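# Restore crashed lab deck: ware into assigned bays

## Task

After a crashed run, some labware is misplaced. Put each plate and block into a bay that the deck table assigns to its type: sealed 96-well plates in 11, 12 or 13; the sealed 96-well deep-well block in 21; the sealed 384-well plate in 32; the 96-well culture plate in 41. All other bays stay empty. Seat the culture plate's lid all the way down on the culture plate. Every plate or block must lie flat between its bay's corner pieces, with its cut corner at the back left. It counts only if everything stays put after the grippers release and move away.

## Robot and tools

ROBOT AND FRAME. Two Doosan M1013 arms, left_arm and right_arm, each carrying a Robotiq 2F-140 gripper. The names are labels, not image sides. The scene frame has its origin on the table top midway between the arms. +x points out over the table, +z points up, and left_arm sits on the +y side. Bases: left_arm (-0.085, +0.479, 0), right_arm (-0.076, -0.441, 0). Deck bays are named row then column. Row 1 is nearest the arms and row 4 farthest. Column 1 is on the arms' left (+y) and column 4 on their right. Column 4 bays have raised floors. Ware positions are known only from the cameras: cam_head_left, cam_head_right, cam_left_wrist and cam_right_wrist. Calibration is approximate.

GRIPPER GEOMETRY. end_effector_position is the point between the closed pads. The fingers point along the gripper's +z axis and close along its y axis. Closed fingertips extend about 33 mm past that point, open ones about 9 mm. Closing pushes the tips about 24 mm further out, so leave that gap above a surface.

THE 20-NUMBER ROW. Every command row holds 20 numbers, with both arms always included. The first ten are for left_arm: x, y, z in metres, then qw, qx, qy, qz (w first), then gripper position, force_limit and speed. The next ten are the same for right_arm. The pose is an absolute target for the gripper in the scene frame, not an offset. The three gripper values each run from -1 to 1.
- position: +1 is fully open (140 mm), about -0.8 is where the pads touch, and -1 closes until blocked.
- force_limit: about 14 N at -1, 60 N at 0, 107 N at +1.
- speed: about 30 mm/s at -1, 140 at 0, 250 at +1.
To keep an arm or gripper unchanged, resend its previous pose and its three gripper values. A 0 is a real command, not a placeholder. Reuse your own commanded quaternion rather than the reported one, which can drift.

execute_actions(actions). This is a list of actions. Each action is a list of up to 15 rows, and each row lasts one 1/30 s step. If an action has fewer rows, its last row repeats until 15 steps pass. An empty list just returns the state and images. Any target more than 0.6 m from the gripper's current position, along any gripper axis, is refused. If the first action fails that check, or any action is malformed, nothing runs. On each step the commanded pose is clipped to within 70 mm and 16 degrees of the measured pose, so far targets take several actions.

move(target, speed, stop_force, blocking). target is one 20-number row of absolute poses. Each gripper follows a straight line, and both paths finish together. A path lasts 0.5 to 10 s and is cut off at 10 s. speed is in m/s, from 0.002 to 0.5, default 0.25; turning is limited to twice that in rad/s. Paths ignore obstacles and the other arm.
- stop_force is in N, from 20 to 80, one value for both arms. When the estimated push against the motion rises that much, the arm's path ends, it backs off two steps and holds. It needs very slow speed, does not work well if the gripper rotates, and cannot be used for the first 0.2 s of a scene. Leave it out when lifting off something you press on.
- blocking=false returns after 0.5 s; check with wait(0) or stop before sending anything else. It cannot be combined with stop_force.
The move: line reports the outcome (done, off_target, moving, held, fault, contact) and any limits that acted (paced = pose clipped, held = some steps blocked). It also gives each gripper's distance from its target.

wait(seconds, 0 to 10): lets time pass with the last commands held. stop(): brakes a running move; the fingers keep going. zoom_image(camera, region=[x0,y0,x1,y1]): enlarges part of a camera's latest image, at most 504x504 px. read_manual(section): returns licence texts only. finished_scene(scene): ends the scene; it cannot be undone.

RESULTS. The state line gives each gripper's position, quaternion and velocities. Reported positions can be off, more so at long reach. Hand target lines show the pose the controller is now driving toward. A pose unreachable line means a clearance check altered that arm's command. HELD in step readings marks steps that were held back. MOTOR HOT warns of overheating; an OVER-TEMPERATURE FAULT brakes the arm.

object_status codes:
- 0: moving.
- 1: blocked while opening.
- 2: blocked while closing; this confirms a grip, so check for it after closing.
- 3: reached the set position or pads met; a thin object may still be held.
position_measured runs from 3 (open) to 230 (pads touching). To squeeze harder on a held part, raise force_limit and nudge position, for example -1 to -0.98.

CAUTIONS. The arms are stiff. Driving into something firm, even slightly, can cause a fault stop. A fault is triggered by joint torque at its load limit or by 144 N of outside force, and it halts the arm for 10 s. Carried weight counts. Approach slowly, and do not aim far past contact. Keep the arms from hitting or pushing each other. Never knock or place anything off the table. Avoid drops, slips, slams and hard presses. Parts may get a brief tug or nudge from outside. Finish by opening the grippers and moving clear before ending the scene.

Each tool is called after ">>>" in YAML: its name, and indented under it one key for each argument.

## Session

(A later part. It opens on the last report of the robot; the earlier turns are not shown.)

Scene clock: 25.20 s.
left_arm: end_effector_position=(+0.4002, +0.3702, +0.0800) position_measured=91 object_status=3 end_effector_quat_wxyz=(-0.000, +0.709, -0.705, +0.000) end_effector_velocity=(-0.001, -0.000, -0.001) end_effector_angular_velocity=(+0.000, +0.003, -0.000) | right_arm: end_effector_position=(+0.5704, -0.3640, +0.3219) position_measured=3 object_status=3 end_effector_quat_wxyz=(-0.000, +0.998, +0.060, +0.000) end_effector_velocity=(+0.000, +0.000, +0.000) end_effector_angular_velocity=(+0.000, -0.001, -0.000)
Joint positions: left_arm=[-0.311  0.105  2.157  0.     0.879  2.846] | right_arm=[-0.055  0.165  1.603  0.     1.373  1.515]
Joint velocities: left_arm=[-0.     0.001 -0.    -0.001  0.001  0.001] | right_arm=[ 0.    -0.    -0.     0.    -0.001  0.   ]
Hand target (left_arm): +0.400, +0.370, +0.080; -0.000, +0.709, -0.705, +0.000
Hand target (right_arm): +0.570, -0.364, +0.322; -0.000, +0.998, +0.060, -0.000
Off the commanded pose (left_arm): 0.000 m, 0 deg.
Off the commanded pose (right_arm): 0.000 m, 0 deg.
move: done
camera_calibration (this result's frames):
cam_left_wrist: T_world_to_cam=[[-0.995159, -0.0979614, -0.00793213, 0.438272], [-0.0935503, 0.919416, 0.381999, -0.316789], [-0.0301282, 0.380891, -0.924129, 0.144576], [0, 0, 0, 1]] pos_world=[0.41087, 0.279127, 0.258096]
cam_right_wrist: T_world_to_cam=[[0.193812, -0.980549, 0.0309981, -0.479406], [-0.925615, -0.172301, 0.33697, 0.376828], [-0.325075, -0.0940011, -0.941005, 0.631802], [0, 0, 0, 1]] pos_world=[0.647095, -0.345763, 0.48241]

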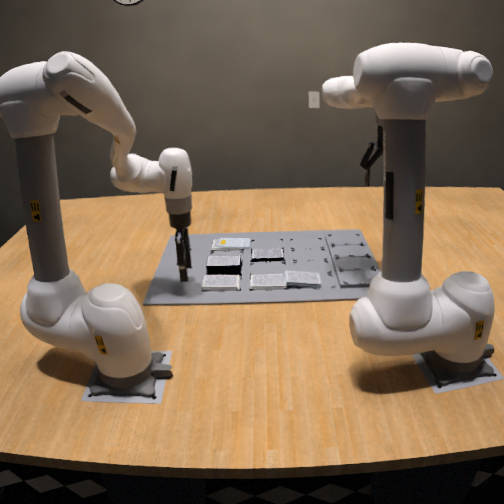

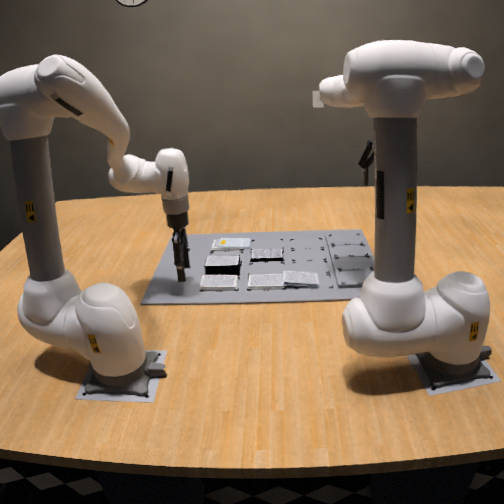

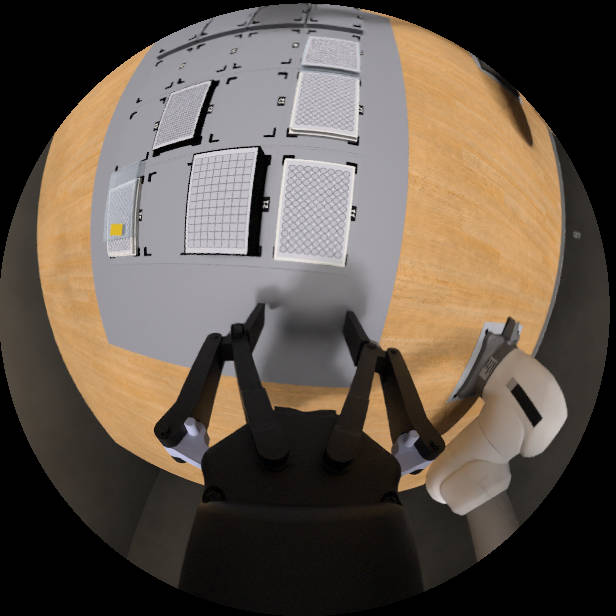

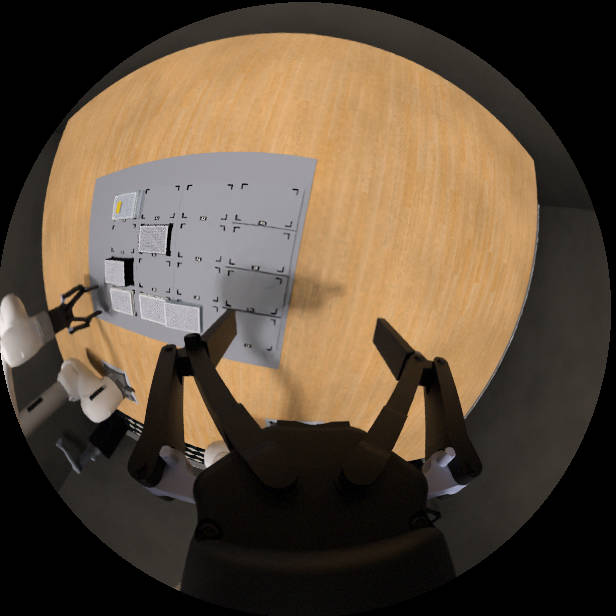

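>>> move:
  target: [0.40,0.336,0.047,0,0.709,-0.7052,0,-0.3,-0.3,0.5,0.5704,-0.364,0.3219,0,0.998,0.06,0,1,0,0]
  speed: 0.1

>>> move:
  target: [0.40,0.3235,0.047,0,0.709,-0.7052,0,-0.3,-0.3,0.5,0.5704,-0.364,0.3219,0,0.998,0.06,0,1,0,0]
  speed: 0.006
  stop_force: 20

>>> zoom_image:
  camera: "cam_left_wrist"
  region: [200, 140, 420, 360]

Scene clock: 26.43 s.
left_arm: end_effector_position=(+0.3999, +0.3359, +0.0469) position_measured=167 object_status=3 end_effector_quat_wxyz=(+0.000, +0.709, -0.705, -0.000) end_effector_velocity=(+0.000, -0.000, -0.000) end_effector_angular_velocity=(-0.001, -0.000, +0.000) | right_arm: end_effector_position=(+0.5704, -0.3640, +0.3219) position_measured=3 object_status=3 end_effector_quat_wxyz=(-0.000, +0.998, +0.060, +0.000) end_effector_velocity=(+0.001, +0.000, +0.000) end_effector_angular_velocity=(+0.000, -0.002, -0.000)
Joint positions: left_arm=[-0.376  0.16   2.171 -0.     0.811  2.781] | right_arm=[-0.055  0.165  1.603  0.     1.373  1.515]
Joint velocities: left_arm=[ 0.     0.001 -0.001 -0.001 -0.001  0.   ] | right_arm=[ 0.     0.    -0.     0.    -0.002  0.001]
Hand target (left_arm): +0.400, +0.336, +0.047; -0.000, +0.709, -0.705, -0.000
Hand target (right_arm): +0.570, -0.364, +0.322; -0.000, +0.998, +0.060, -0.000
Off the commanded pose (left_arm): 0.000 m, 0 deg.
Off the commanded pose (right_arm): 0.000 m, 0 deg.
move: done
camera_calibration (this result's frames):
cam_left_wrist: T_world_to_cam=[[-0.995141, -0.0981632, -0.00761394, 0.434394], [-0.0936172, 0.919429, 0.38195, -0.272687], [-0.030493, 0.380807, -0.924152, 0.127184], [0, 0, 0, 1]] pos_world=[0.410633, 0.244925, 0.224998]
cam_right_wrist: T_world_to_cam=[[0.193812, -0.980549, 0.0309982, -0.479406], [-0.925615, -0.172301, 0.33697, 0.376828], [-0.325075, -0.0940012, -0.941005, 0.631802], [0, 0, 0, 1]] pos_world=[0.647095, -0.345763, 0.48241]

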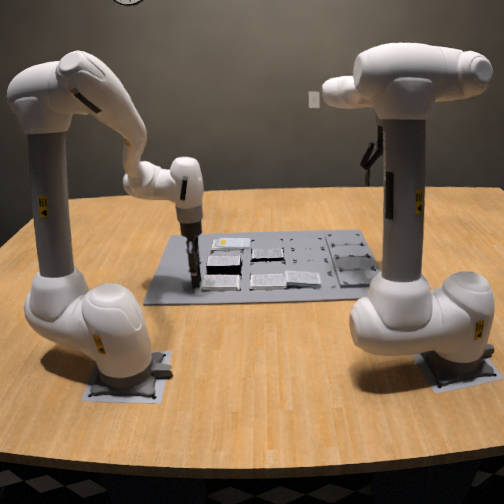

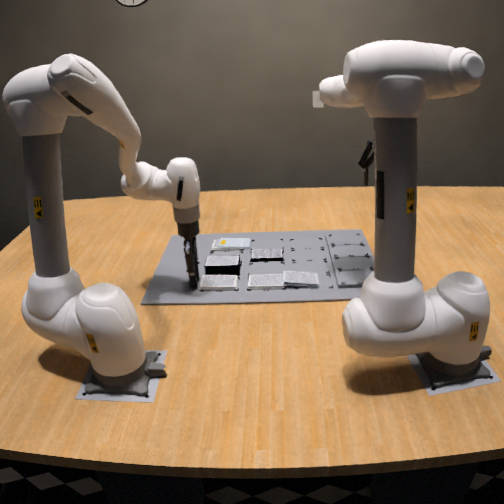

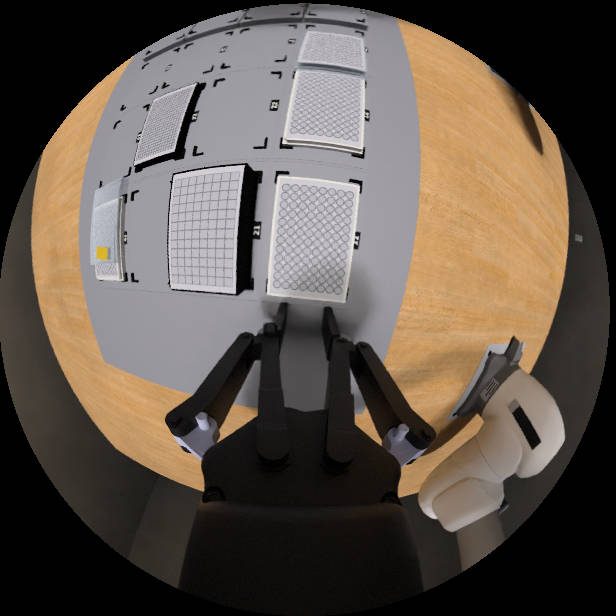

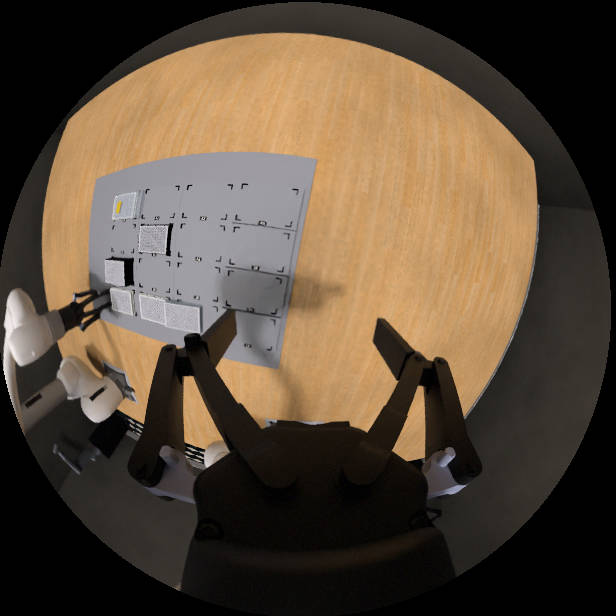

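Scene clock: 28.73 s.
left_arm: end_effector_position=(+0.4000, +0.3235, +0.0470) position_measured=167 object_status=3 end_effector_quat_wxyz=(+0.000, +0.709, -0.705, -0.000) end_effector_velocity=(-0.000, +0.000, -0.000) end_effector_angular_velocity=(+0.001, -0.000, -0.002) | right_arm: end_effector_position=(+0.5704, -0.3640, +0.3219) position_measured=3 object_status=3 end_effector_quat_wxyz=(-0.000, +0.998, +0.060, +0.000) end_effector_velocity=(-0.000, -0.000, -0.000) end_effector_angular_velocity=(-0.000, +0.001, -0.001)
Joint positions: left_arm=[-0.399  0.165  2.164  0.     0.812  2.758] | right_arm=[-0.055  0.165  1.603  0.     1.373  1.515]
Joint velocities: left_arm=[-0.    -0.     0.     0.002  0.     0.001] | right_arm=[-0.     0.     0.    -0.     0.001  0.001]
Hand target (left_arm): +0.400, +0.323, +0.047; +0.000, +0.709, -0.705, -0.000
Hand target (right_arm): +0.570, -0.364, +0.322; -0.000, +0.998, +0.060, -0.000
Off the commanded pose (left_arm): 0.000 m, 0 deg.
Off the commanded pose (right_arm): 0.000 m, 0 deg.
move: done
camera_calibration (this result's frames):
cam_left_wrist: T_world_to_cam=[[-0.995162, -0.0979363, -0.00777849, 0.433234], [-0.0934676, 0.919412, 0.382027, -0.261308], [-0.0302627, 0.380906, -0.924118, 0.131862], [0, 0, 0, 1]] pos_world=[0.410705, 0.232452, 0.225053]
cam_right_wrist: T_world_to_cam=[[0.193812, -0.980549, 0.0309982, -0.479406], [-0.925615, -0.172301, 0.33697, 0.376828], [-0.325075, -0.0940012, -0.941005, 0.631802], [0, 0, 0, 1]] pos_world=[0.647095, -0.345763, 0.48241]

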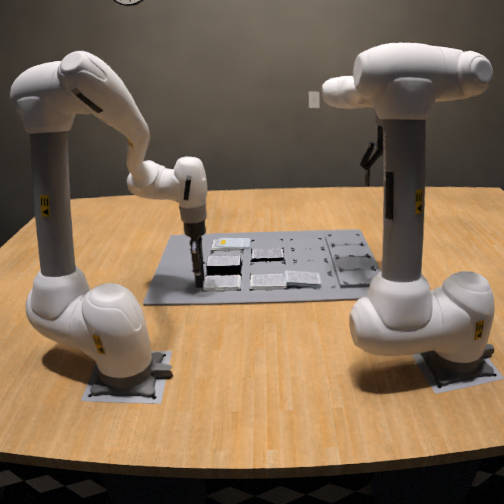

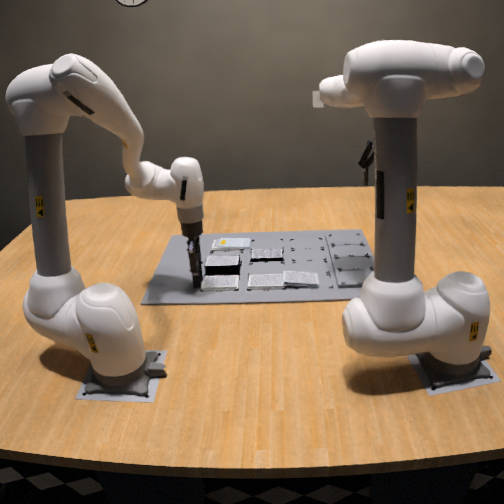

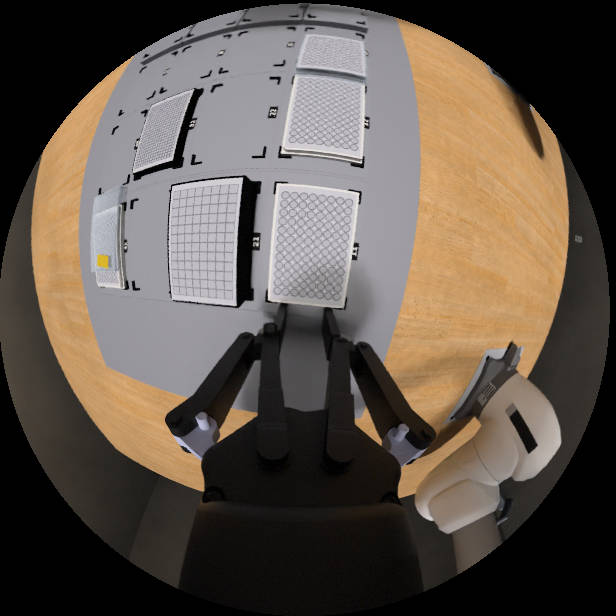

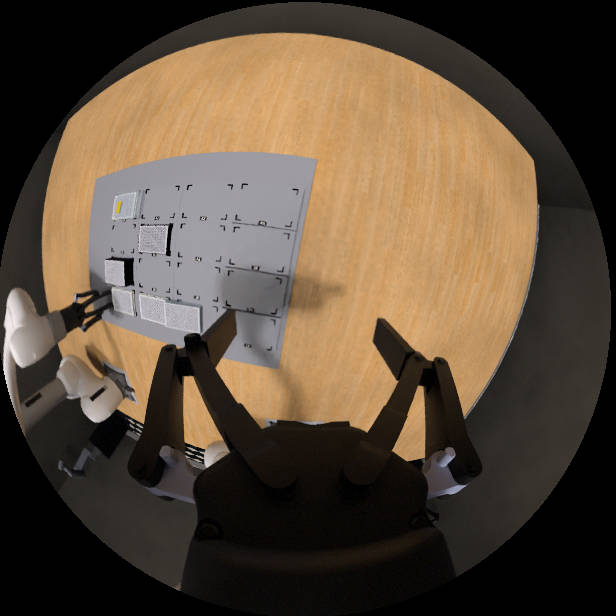

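Region (200, 140, 420, 360) of cam_left_wrist's 616x616 image, scaled by 2.291, with more detail than that image has.

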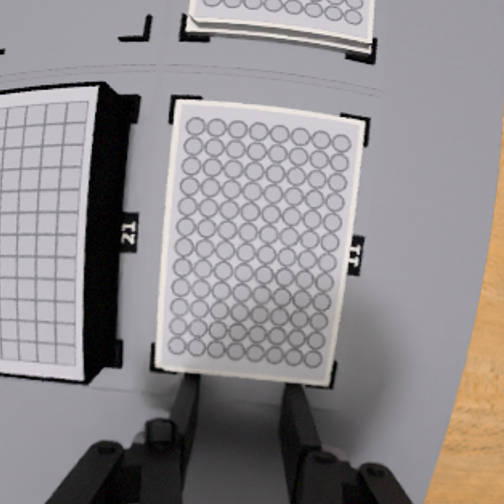

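>>> move:
  target: [0.40,0.335,0.10,0,0.709,-0.7052,0,0.45,-0.3,0.5,0.5704,-0.364,0.3219,0,0.998,0.06,0,1,0,0]
  speed: 0.2

>>> move:
  target: [0.74,0.32,0.11,0,0.709,-0.7052,0,0.45,-0.3,0.5,0.5704,-0.364,0.3219,0,0.998,0.06,0,1,0,0]
  speed: 0.4

>>> zoom_image:
  camera: "cam_left_wrist"
  region: [200, 140, 420, 340]

>>> zoom_image:
  camera: "cam_head_left"
  region: [180, 225, 340, 300]

Scene clock: 29.80 s.
left_arm: end_effector_position=(+0.4001, +0.3350, +0.1000) position_measured=72 object_status=3 end_effector_quat_wxyz=(-0.000, +0.709, -0.705, -0.000) end_effector_velocity=(+0.000, +0.000, -0.001) end_effector_angular_velocity=(+0.002, +0.001, -0.003) | right_arm: end_effector_position=(+0.5704, -0.3640, +0.3219) position_measured=3 object_status=3 end_effector_quat_wxyz=(-0.000, +0.998, +0.060, -0.000) end_effector_velocity=(-0.000, +0.000, +0.000) end_effector_angular_velocity=(+0.000, +0.001, +0.000)
Joint positions: left_arm=[-0.378  0.094  2.124  0.     0.923  2.779] | right_arm=[-0.055  0.165  1.603  0.     1.373  1.515]
Joint velocities: left_arm=[ 0.     0.002 -0.001  0.002 -0.     0.002] | right_arm=[ 0.    -0.    -0.     0.     0.001  0.   ]
Hand target (left_arm): +0.400, +0.335, +0.100; +0.000, +0.709, -0.705, +0.000
Hand target (right_arm): +0.570, -0.364, +0.322; -0.000, +0.998, +0.060, -0.000
Off the commanded pose (left_arm): 0.000 m, 0 deg.
Off the commanded pose (right_arm): 0.000 m, 0 deg.
move: done
camera_calibration (this result's frames):
cam_left_wrist: T_world_to_cam=[[-0.995181, -0.0977369, -0.00785793, 0.434805], [-0.0933123, 0.919412, 0.382066, -0.292233], [-0.0301173, 0.380958, -0.924102, 0.176426], [0, 0, 0, 1]] pos_world=[0.410754, 0.243968, 0.278104]
cam_right_wrist: T_world_to_cam=[[0.193812, -0.980549, 0.0309982, -0.479406], [-0.925615, -0.172301, 0.33697, 0.376828], [-0.325075, -0.0940012, -0.941005, 0.631802], [0, 0, 0, 1]] pos_world=[0.647095, -0.345763, 0.48241]

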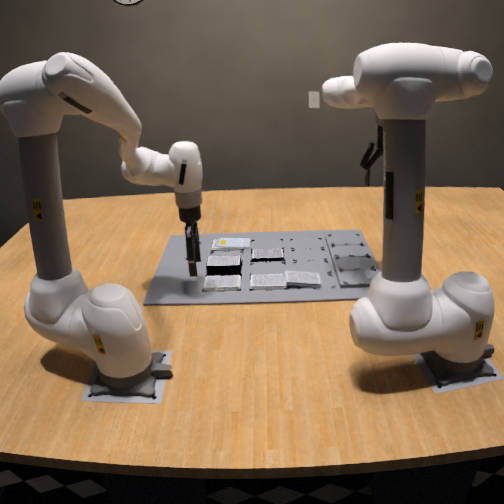

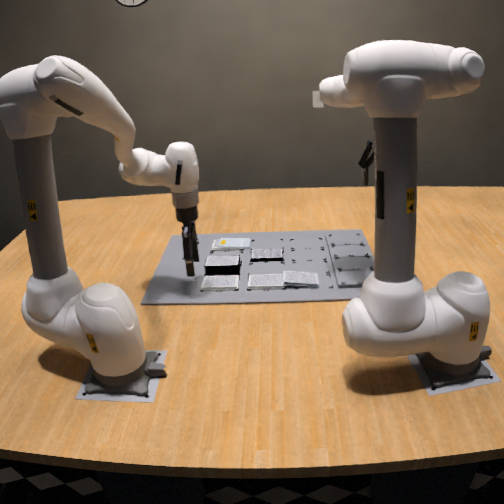

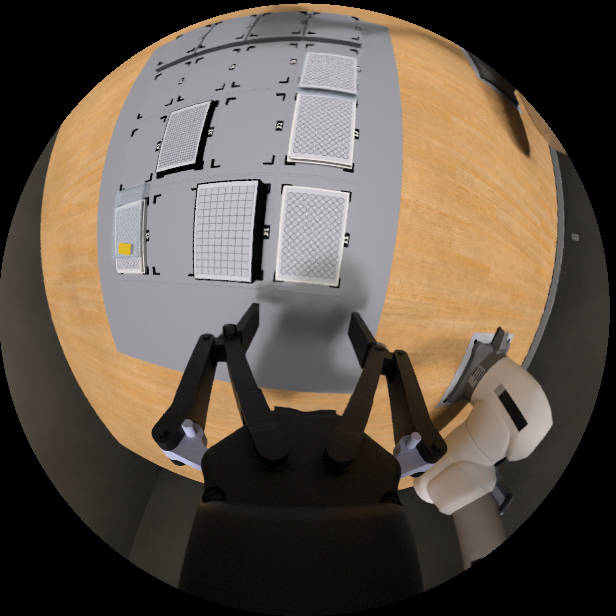

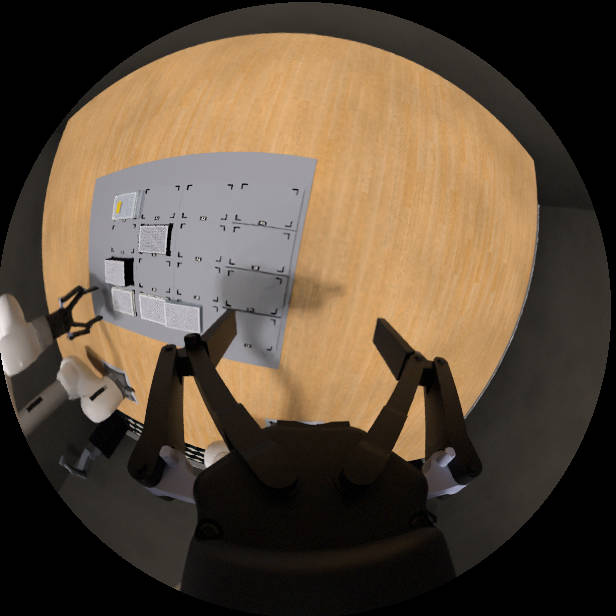

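Scene clock: 31.10 s.
left_arm: end_effector_position=(+0.7399, +0.3197, +0.1096) position_measured=72 object_status=3 end_effector_quat_wxyz=(+0.000, +0.709, -0.705, +0.000) end_effector_velocity=(-0.000, -0.000, +0.001) end_effector_angular_velocity=(+0.000, +0.000, -0.000) | right_arm: end_effector_position=(+0.5704, -0.3640, +0.3219) position_measured=3 object_status=3 end_effector_quat_wxyz=(-0.000, +0.998, +0.060, -0.000) end_effector_velocity=(+0.000, -0.000, +0.000) end_effector_angular_velocity=(-0.000, -0.000, -0.001)
Joint positions: left_arm=[-0.252  0.564  1.439 -0.     1.138  2.905] | right_arm=[-0.055  0.165  1.603  0.     1.373  1.515]
Joint velocities: left_arm=[-0.    -0.001  0.     0.     0.001  0.   ] | right_arm=[-0.    -0.     0.    -0.    -0.     0.001]
Hand target (left_arm): +0.740, +0.320, +0.110; +0.000, +0.709, -0.705, +0.000
Hand target (right_arm): +0.570, -0.364, +0.322; -0.000, +0.998, +0.060, -0.000
Off the commanded pose (left_arm): 0.001 m, 0 deg.
Off the commanded pose (right_arm): 0.000 m, 0 deg.
move: done
camera_calibration (this result's frames):
cam_left_wrist: T_world_to_cam=[[-0.995176, -0.0977928, -0.00787933, 0.771627], [-0.0933795, 0.919498, 0.381841, -0.25004], [-0.0300963, 0.380735, -0.924194, 0.201397], [0, 0, 0, 1]] pos_world=[0.750617, 0.228692, 0.287686]
cam_right_wrist: T_world_to_cam=[[0.193812, -0.980549, 0.0309981, -0.479406], [-0.925615, -0.172301, 0.336971, 0.376828], [-0.325075, -0.0940012, -0.941005, 0.631802], [0, 0, 0, 1]] pos_world=[0.647095, -0.345763, 0.48241]

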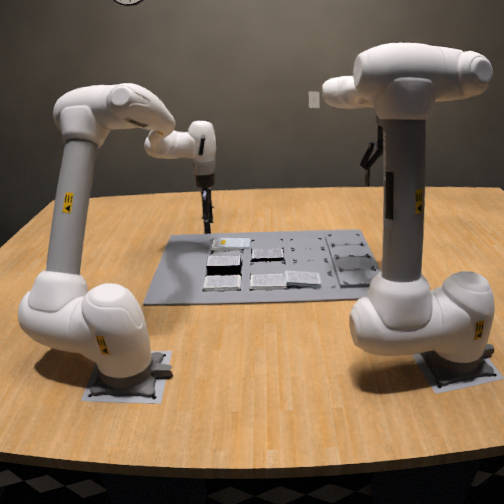

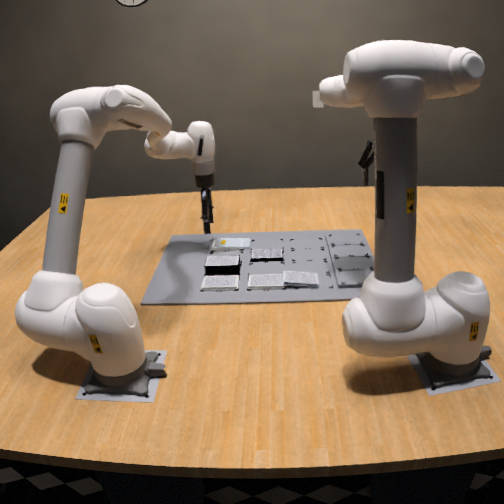

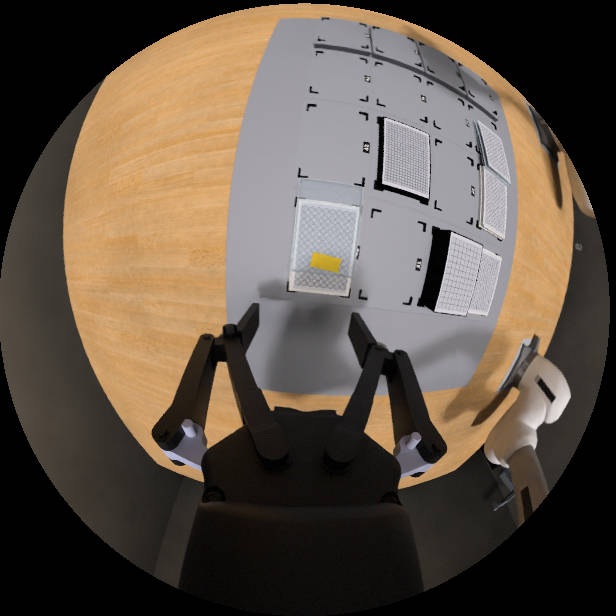

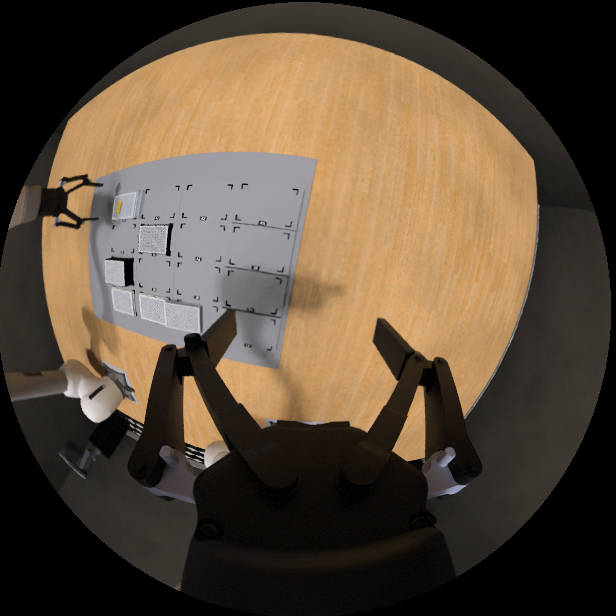

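Region (200, 140, 420, 340) of cam_left_wrist's 616x616 image, scaled by 2.291, with more detail than that image has; it fills the top 458 rows of this view, and the rest is white.

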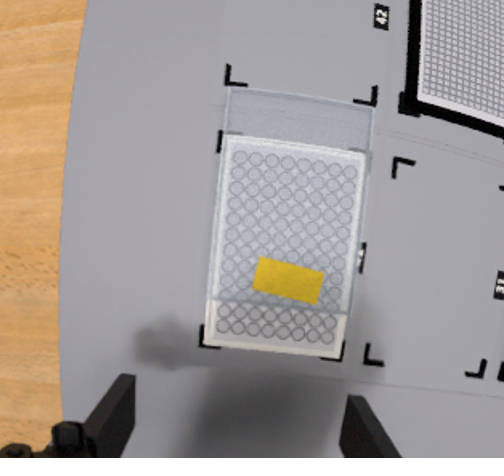

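Region (180, 225, 340, 300) of cam_head_left's 504x504 image, scaled by 3.150, with more detail than that image has; it fills the top 236 rows of this view, and the rest is white.

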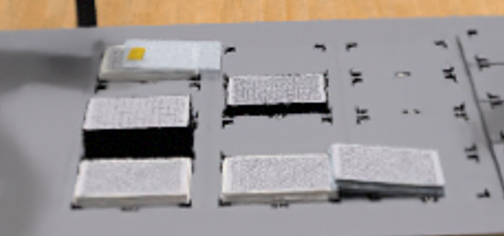

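>>> move:
  target: [0.722,0.22,0.07,0,0.709,-0.7052,0,0.45,-0.3,0.5,0.5704,-0.364,0.3219,0,0.998,0.06,0,1,0,0]
  speed: 0.25

>>> zoom_image:
  camera: "cam_left_wrist"
  region: [200, 200, 420, 400]

Scene clock: 32.63 s.
left_arm: end_effector_position=(+0.7218, +0.2198, +0.0699) position_measured=72 object_status=3 end_effector_quat_wxyz=(+0.000, +0.709, -0.705, -0.000) end_effector_velocity=(+0.001, +0.000, +0.000) end_effector_angular_velocity=(+0.001, -0.001, -0.001) | right_arm: end_effector_position=(+0.5704, -0.3640, +0.3219) position_measured=3 object_status=3 end_effector_quat_wxyz=(-0.000, +0.998, +0.060, +0.000) end_effector_velocity=(-0.000, +0.000, -0.000) end_effector_angular_velocity=(-0.000, +0.001, +0.000)
Joint positions: left_arm=[-0.372  0.603  1.453 -0.     1.086  2.785] | right_arm=[-0.055  0.165  1.603  0.     1.373  1.515]
Joint velocities: left_arm=[ 0.    -0.    -0.001  0.001 -0.     0.   ] | right_arm=[ 0.  0.  0. -0.  0.  0.]
Hand target (left_arm): +0.722, +0.220, +0.070; +0.000, +0.709, -0.705, -0.000
Hand target (right_arm): +0.570, -0.364, +0.322; -0.000, +0.998, +0.060, -0.000
Off the commanded pose (left_arm): 0.000 m, 0 deg.
Off the commanded pose (right_arm): 0.000 m, 0 deg.
move: done
camera_calibration (this result's frames):
cam_left_wrist: T_world_to_cam=[[-0.995164, -0.0979365, -0.00758956, 0.743469], [-0.0933969, 0.919433, 0.381996, -0.144759], [-0.0304332, 0.380857, -0.924133, 0.202401], [0, 0, 0, 1]] pos_world=[0.732513, 0.128823, 0.247985]
cam_right_wrist: T_world_to_cam=[[0.193812, -0.980549, 0.0309982, -0.479406], [-0.925615, -0.172301, 0.33697, 0.376828], [-0.325075, -0.0940012, -0.941005, 0.631802], [0, 0, 0, 1]] pos_world=[0.647095, -0.345763, 0.48241]

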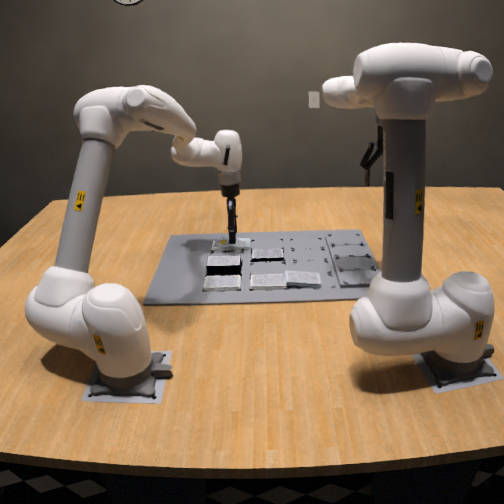

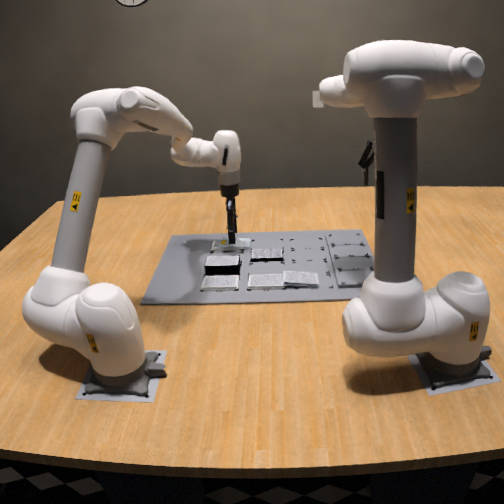

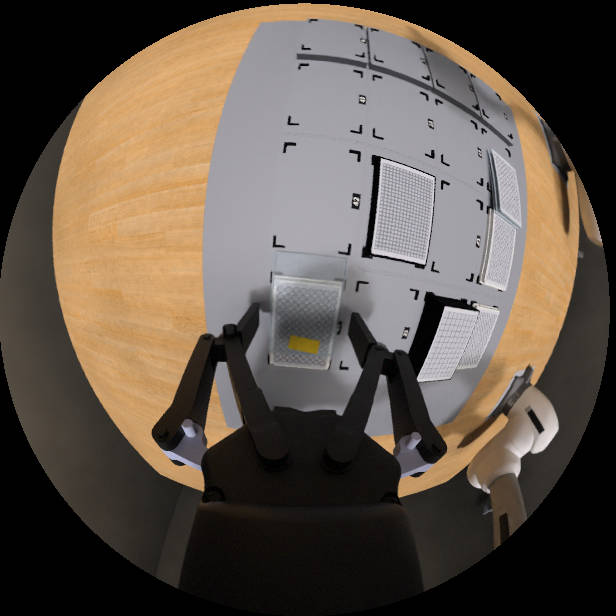

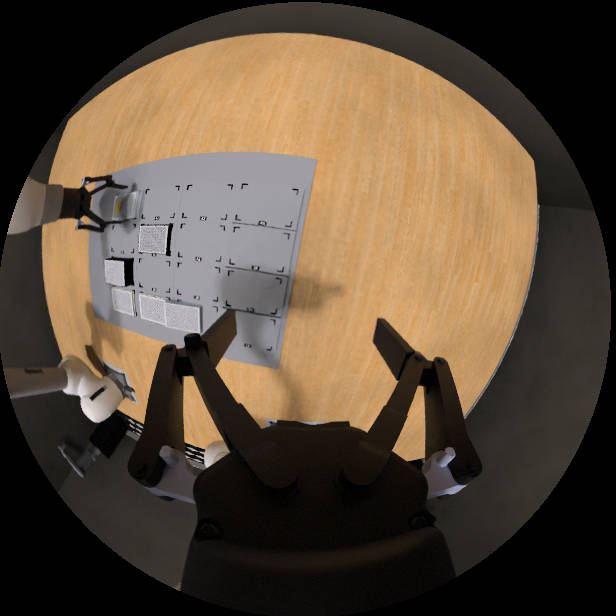

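Region (200, 200, 420, 400) of cam_left_wrist's 616x616 image, scaled by 2.291, with more detail than that image has; it fills the top 458 rows of this view, and the rest is white.

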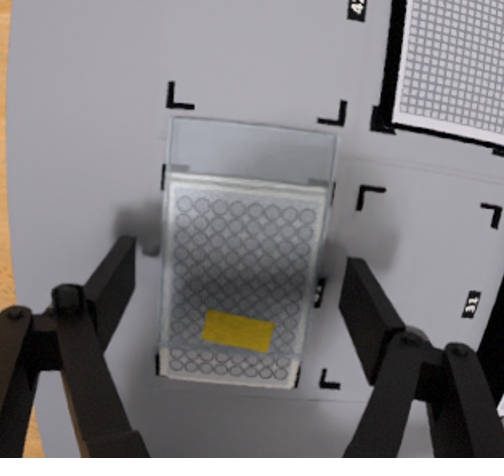

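>>> move:
  target: [0.7233,0.22,0.043,0,0.709,-0.7052,0,0.45,-0.5,-0.5,0.5704,-0.364,0.3219,0,0.998,0.06,0,1,0,0]
  speed: 0.05

>>> zoom_image:
  camera: "cam_left_wrist"
  region: [200, 200, 420, 400]

>>> move:
  target: [0.7233,0.22,0.043,0,0.709,-0.7052,0,-1,-0.5,-0.5,0.5704,-0.364,0.3219,0,0.998,0.06,0,1,0,0]

>>> move:
  target: [0.7233,0.22,0.058,0,0.709,-0.7052,0,-1,-0.5,-0.5,0.5704,-0.364,0.3219,0,0.998,0.06,0,1,0,0]
  speed: 0.03

>>> zoom_image:
  camera: "cam_left_wrist"
  region: [200, 200, 420, 400]

>>> zoom_image:
  camera: "cam_head_left"
  region: [190, 215, 280, 265]

Scene clock: 34.13 s.
left_arm: end_effector_position=(+0.7232, +0.2201, +0.0429) position_measured=72 object_status=3 end_effector_quat_wxyz=(-0.000, +0.709, -0.705, -0.000) end_effector_velocity=(-0.000, -0.000, +0.000) end_effector_angular_velocity=(-0.001, -0.000, +0.001) | right_arm: end_effector_position=(+0.5704, -0.3640, +0.3219) position_measured=3 object_status=3 end_effector_quat_wxyz=(-0.000, +0.998, +0.060, -0.000) end_effector_velocity=(+0.000, -0.000, -0.000) end_effector_angular_velocity=(+0.000, +0.000, +0.000)
Joint positions: left_arm=[-0.372  0.626  1.468  0.     1.048  2.785] | right_arm=[-0.055  0.165  1.603  0.     1.373  1.515]
Joint velocities: left_arm=[-0.    -0.001  0.    -0.001 -0.    -0.   ] | right_arm=[-0.001  0.    -0.     0.    -0.    -0.001]
Hand target (left_arm): +0.723, +0.220, +0.043; -0.000, +0.709, -0.705, -0.000
Hand target (right_arm): +0.570, -0.364, +0.322; -0.000, +0.998, +0.060, -0.000
Off the commanded pose (left_arm): 0.000 m, 0 deg.
Off the commanded pose (right_arm): 0.000 m, 0 deg.
move: done
camera_calibration (this result's frames):
cam_left_wrist: T_world_to_cam=[[-0.995162, -0.0979445, -0.00770694, 0.744775], [-0.0934443, 0.919369, 0.382136, -0.134442], [-0.0303426, 0.381008, -0.924074, 0.177296], [0, 0, 0, 1]] pos_world=[0.733988, 0.128998, 0.22095]
cam_right_wrist: T_world_to_cam=[[0.193812, -0.980549, 0.0309982, -0.479406], [-0.925615, -0.172301, 0.33697, 0.376828], [-0.325075, -0.0940013, -0.941005, 0.631802], [0, 0, 0, 1]] pos_world=[0.647095, -0.345763, 0.48241]

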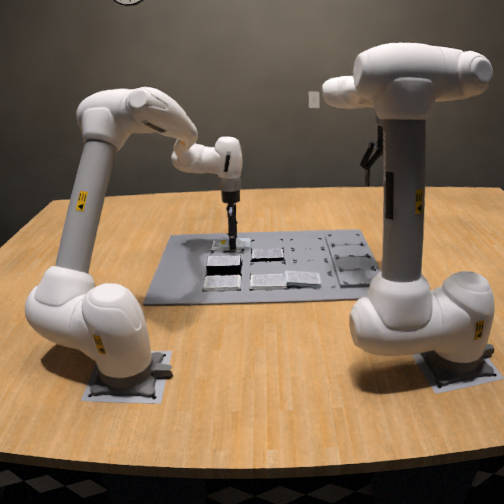

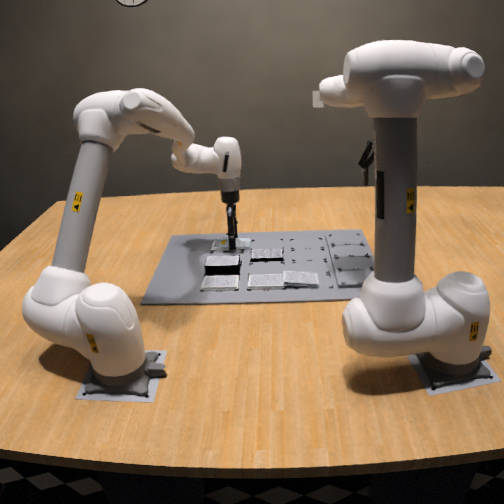

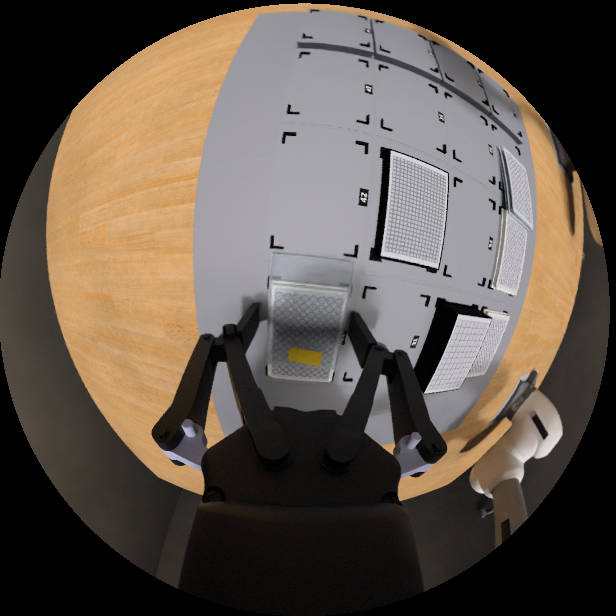

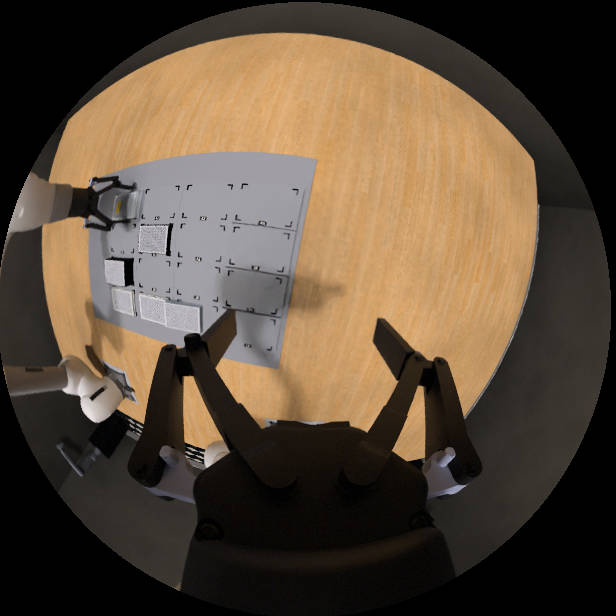

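Region (200, 200, 420, 400) of cam_left_wrist's 616x616 image, scaled by 2.291, with more detail than that image has; it fills the top 458 rows of this view, and the rest is white.

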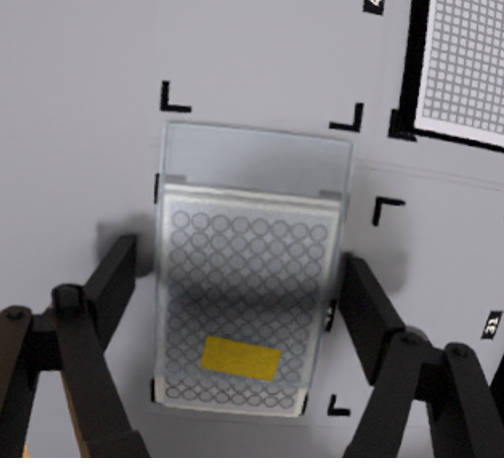

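Scene clock: 34.83 s.
left_arm: end_effector_position=(+0.7233, +0.2200, +0.0430) position_measured=103 object_status=2 end_effector_quat_wxyz=(+0.000, +0.709, -0.705, -0.000) end_effector_velocity=(+0.001, -0.000, +0.000) end_effector_angular_velocity=(-0.001, -0.001, +0.000) | right_arm: end_effector_position=(+0.5704, -0.3640, +0.3219) position_measured=3 object_status=3 end_effector_quat_wxyz=(-0.000, +0.998, +0.060, +0.000) end_effector_velocity=(+0.000, +0.001, -0.000) end_effector_angular_velocity=(-0.000, -0.000, +0.001)
Joint positions: left_arm=[-0.372  0.626  1.468  0.     1.048  2.785] | right_arm=[-0.055  0.165  1.603  0.     1.373  1.515]
Joint velocities: left_arm=[ 0.    -0.    -0.    -0.001 -0.001  0.001] | right_arm=[ 0.001 -0.     0.    -0.    -0.    -0.   ]
Hand target (left_arm): +0.723, +0.220, +0.043; +0.000, +0.709, -0.705, -0.000
Hand target (right_arm): +0.570, -0.364, +0.322; -0.000, +0.998, +0.060, -0.000
Off the commanded pose (left_arm): 0.000 m, 0 deg.
Off the commanded pose (right_arm): 0.000 m, 0 deg.
move: done
camera_calibration (this result's frames):
cam_left_wrist: T_world_to_cam=[[-0.995162, -0.0979388, -0.00777308, 0.744807], [-0.0934676, 0.919409, 0.382034, -0.134447], [-0.0302694, 0.380913, -0.924115, 0.177411], [0, 0, 0, 1]] pos_world=[0.734008, 0.128979, 0.221101]
cam_right_wrist: T_world_to_cam=[[0.193812, -0.980549, 0.0309981, -0.479406], [-0.925615, -0.172301, 0.33697, 0.376828], [-0.325075, -0.0940011, -0.941005, 0.631802], [0, 0, 0, 1]] pos_world=[0.647095, -0.345763, 0.48241]

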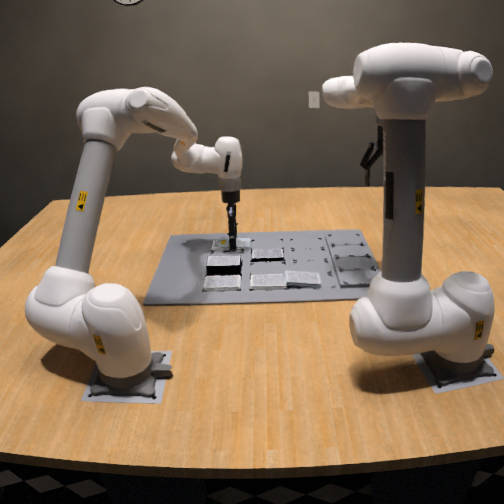

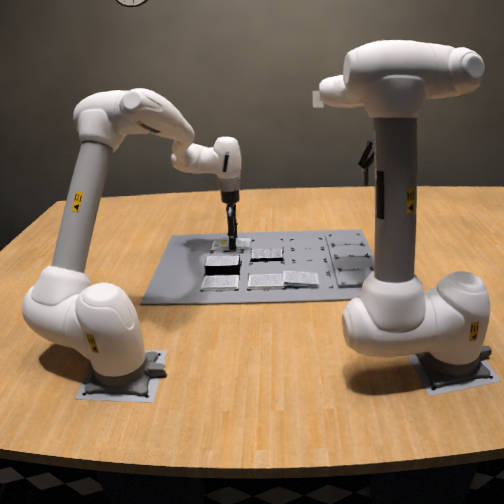

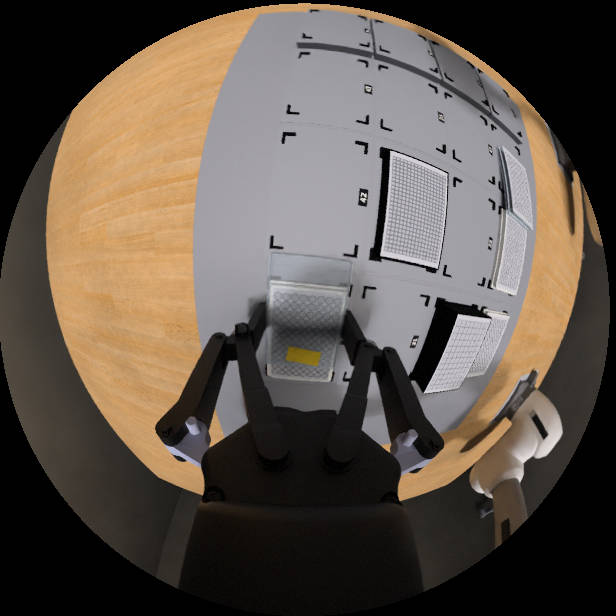

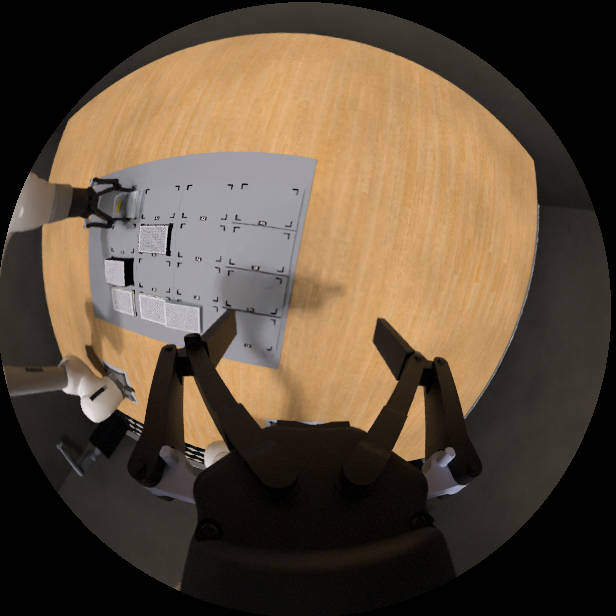

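Scene clock: 35.57 s.
left_arm: end_effector_position=(+0.7233, +0.2200, +0.0580) position_measured=103 object_status=2 end_effector_quat_wxyz=(-0.000, +0.709, -0.705, +0.000) end_effector_velocity=(+0.000, -0.000, +0.001) end_effector_angular_velocity=(-0.000, -0.002, -0.001) | right_arm: end_effector_position=(+0.5704, -0.3640, +0.3219) position_measured=3 object_status=3 end_effector_quat_wxyz=(-0.000, +0.998, +0.060, +0.000) end_effector_velocity=(+0.000, -0.000, +0.000) end_effector_angular_velocity=(-0.000, -0.000, +0.000)
Joint positions: left_arm=[-0.372  0.614  1.458  0.     1.07   2.785] | right_arm=[-0.055  0.165  1.603  0.     1.373  1.515]
Joint velocities: left_arm=[-0.    -0.001 -0.     0.    -0.001  0.001] | right_arm=[-0. -0. -0. -0. -0. -0.]
Hand target (left_arm): +0.723, +0.220, +0.058; +0.000, +0.709, -0.705, +0.000
Hand target (right_arm): +0.570, -0.364, +0.322; -0.000, +0.998, +0.060, -0.000
Off the commanded pose (left_arm): 0.000 m, 0 deg.
Off the commanded pose (right_arm): 0.000 m, 0 deg.
move: done
camera_calibration (this result's frames):
cam_left_wrist: T_world_to_cam=[[-0.995163, -0.0979241, -0.00785147, 0.744981], [-0.0934854, 0.919426, 0.38199, -0.140139], [-0.0301872, 0.380876, -0.924133, 0.191237], [0, 0, 0, 1]] pos_world=[0.734049, 0.128962, 0.236109]
cam_right_wrist: T_world_to_cam=[[0.193812, -0.980549, 0.0309981, -0.479406], [-0.925615, -0.172301, 0.33697, 0.376828], [-0.325075, -0.0940011, -0.941005, 0.631802], [0, 0, 0, 1]] pos_world=[0.647095, -0.345763, 0.48241]

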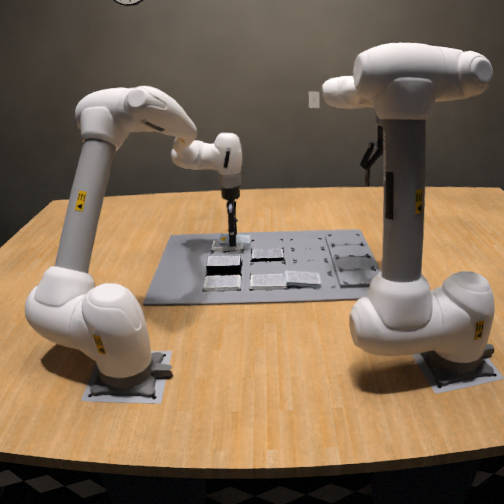

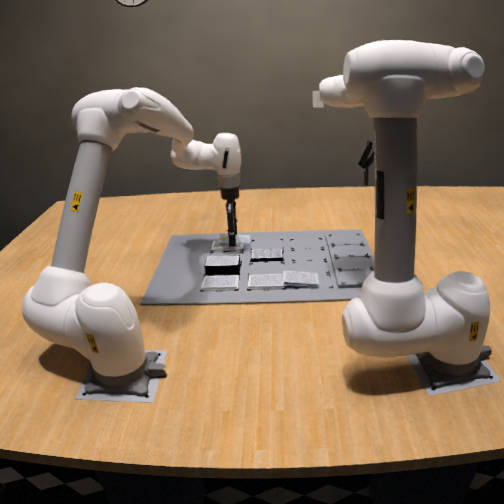

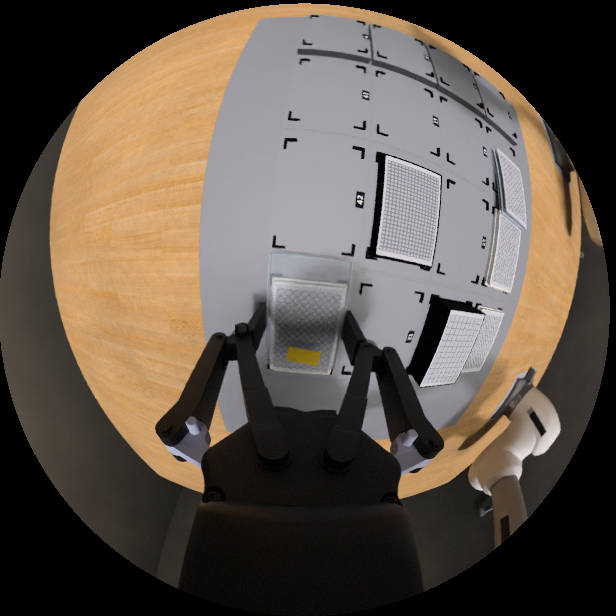

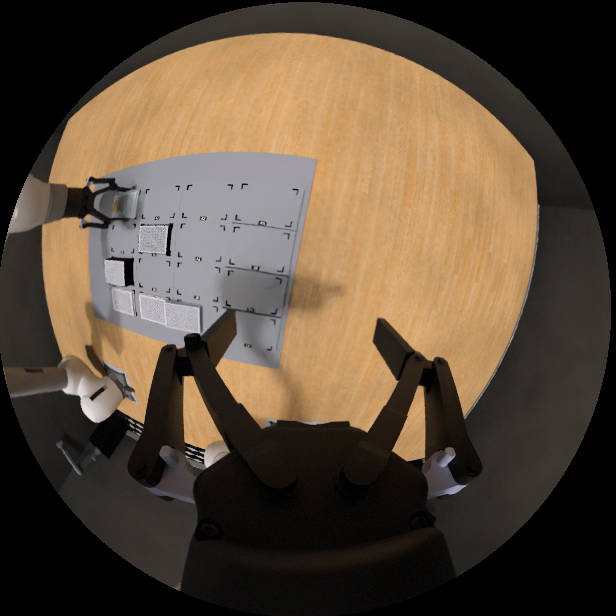

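Region (200, 200, 420, 400) of cam_left_wrist's 616x616 image, scaled by 2.291, with more detail than that image has; it fills the top 458 rows of this view, and the rest is white.

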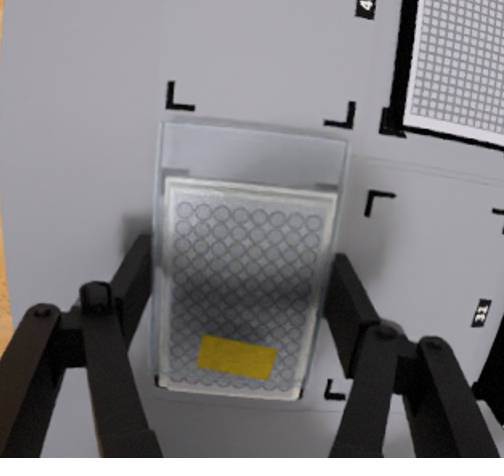

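Region (190, 215, 280, 265) of cam_head_left's 504x504 image, scaled by 5.600, with more detail than that image has.

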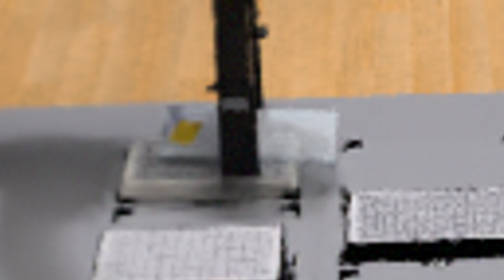

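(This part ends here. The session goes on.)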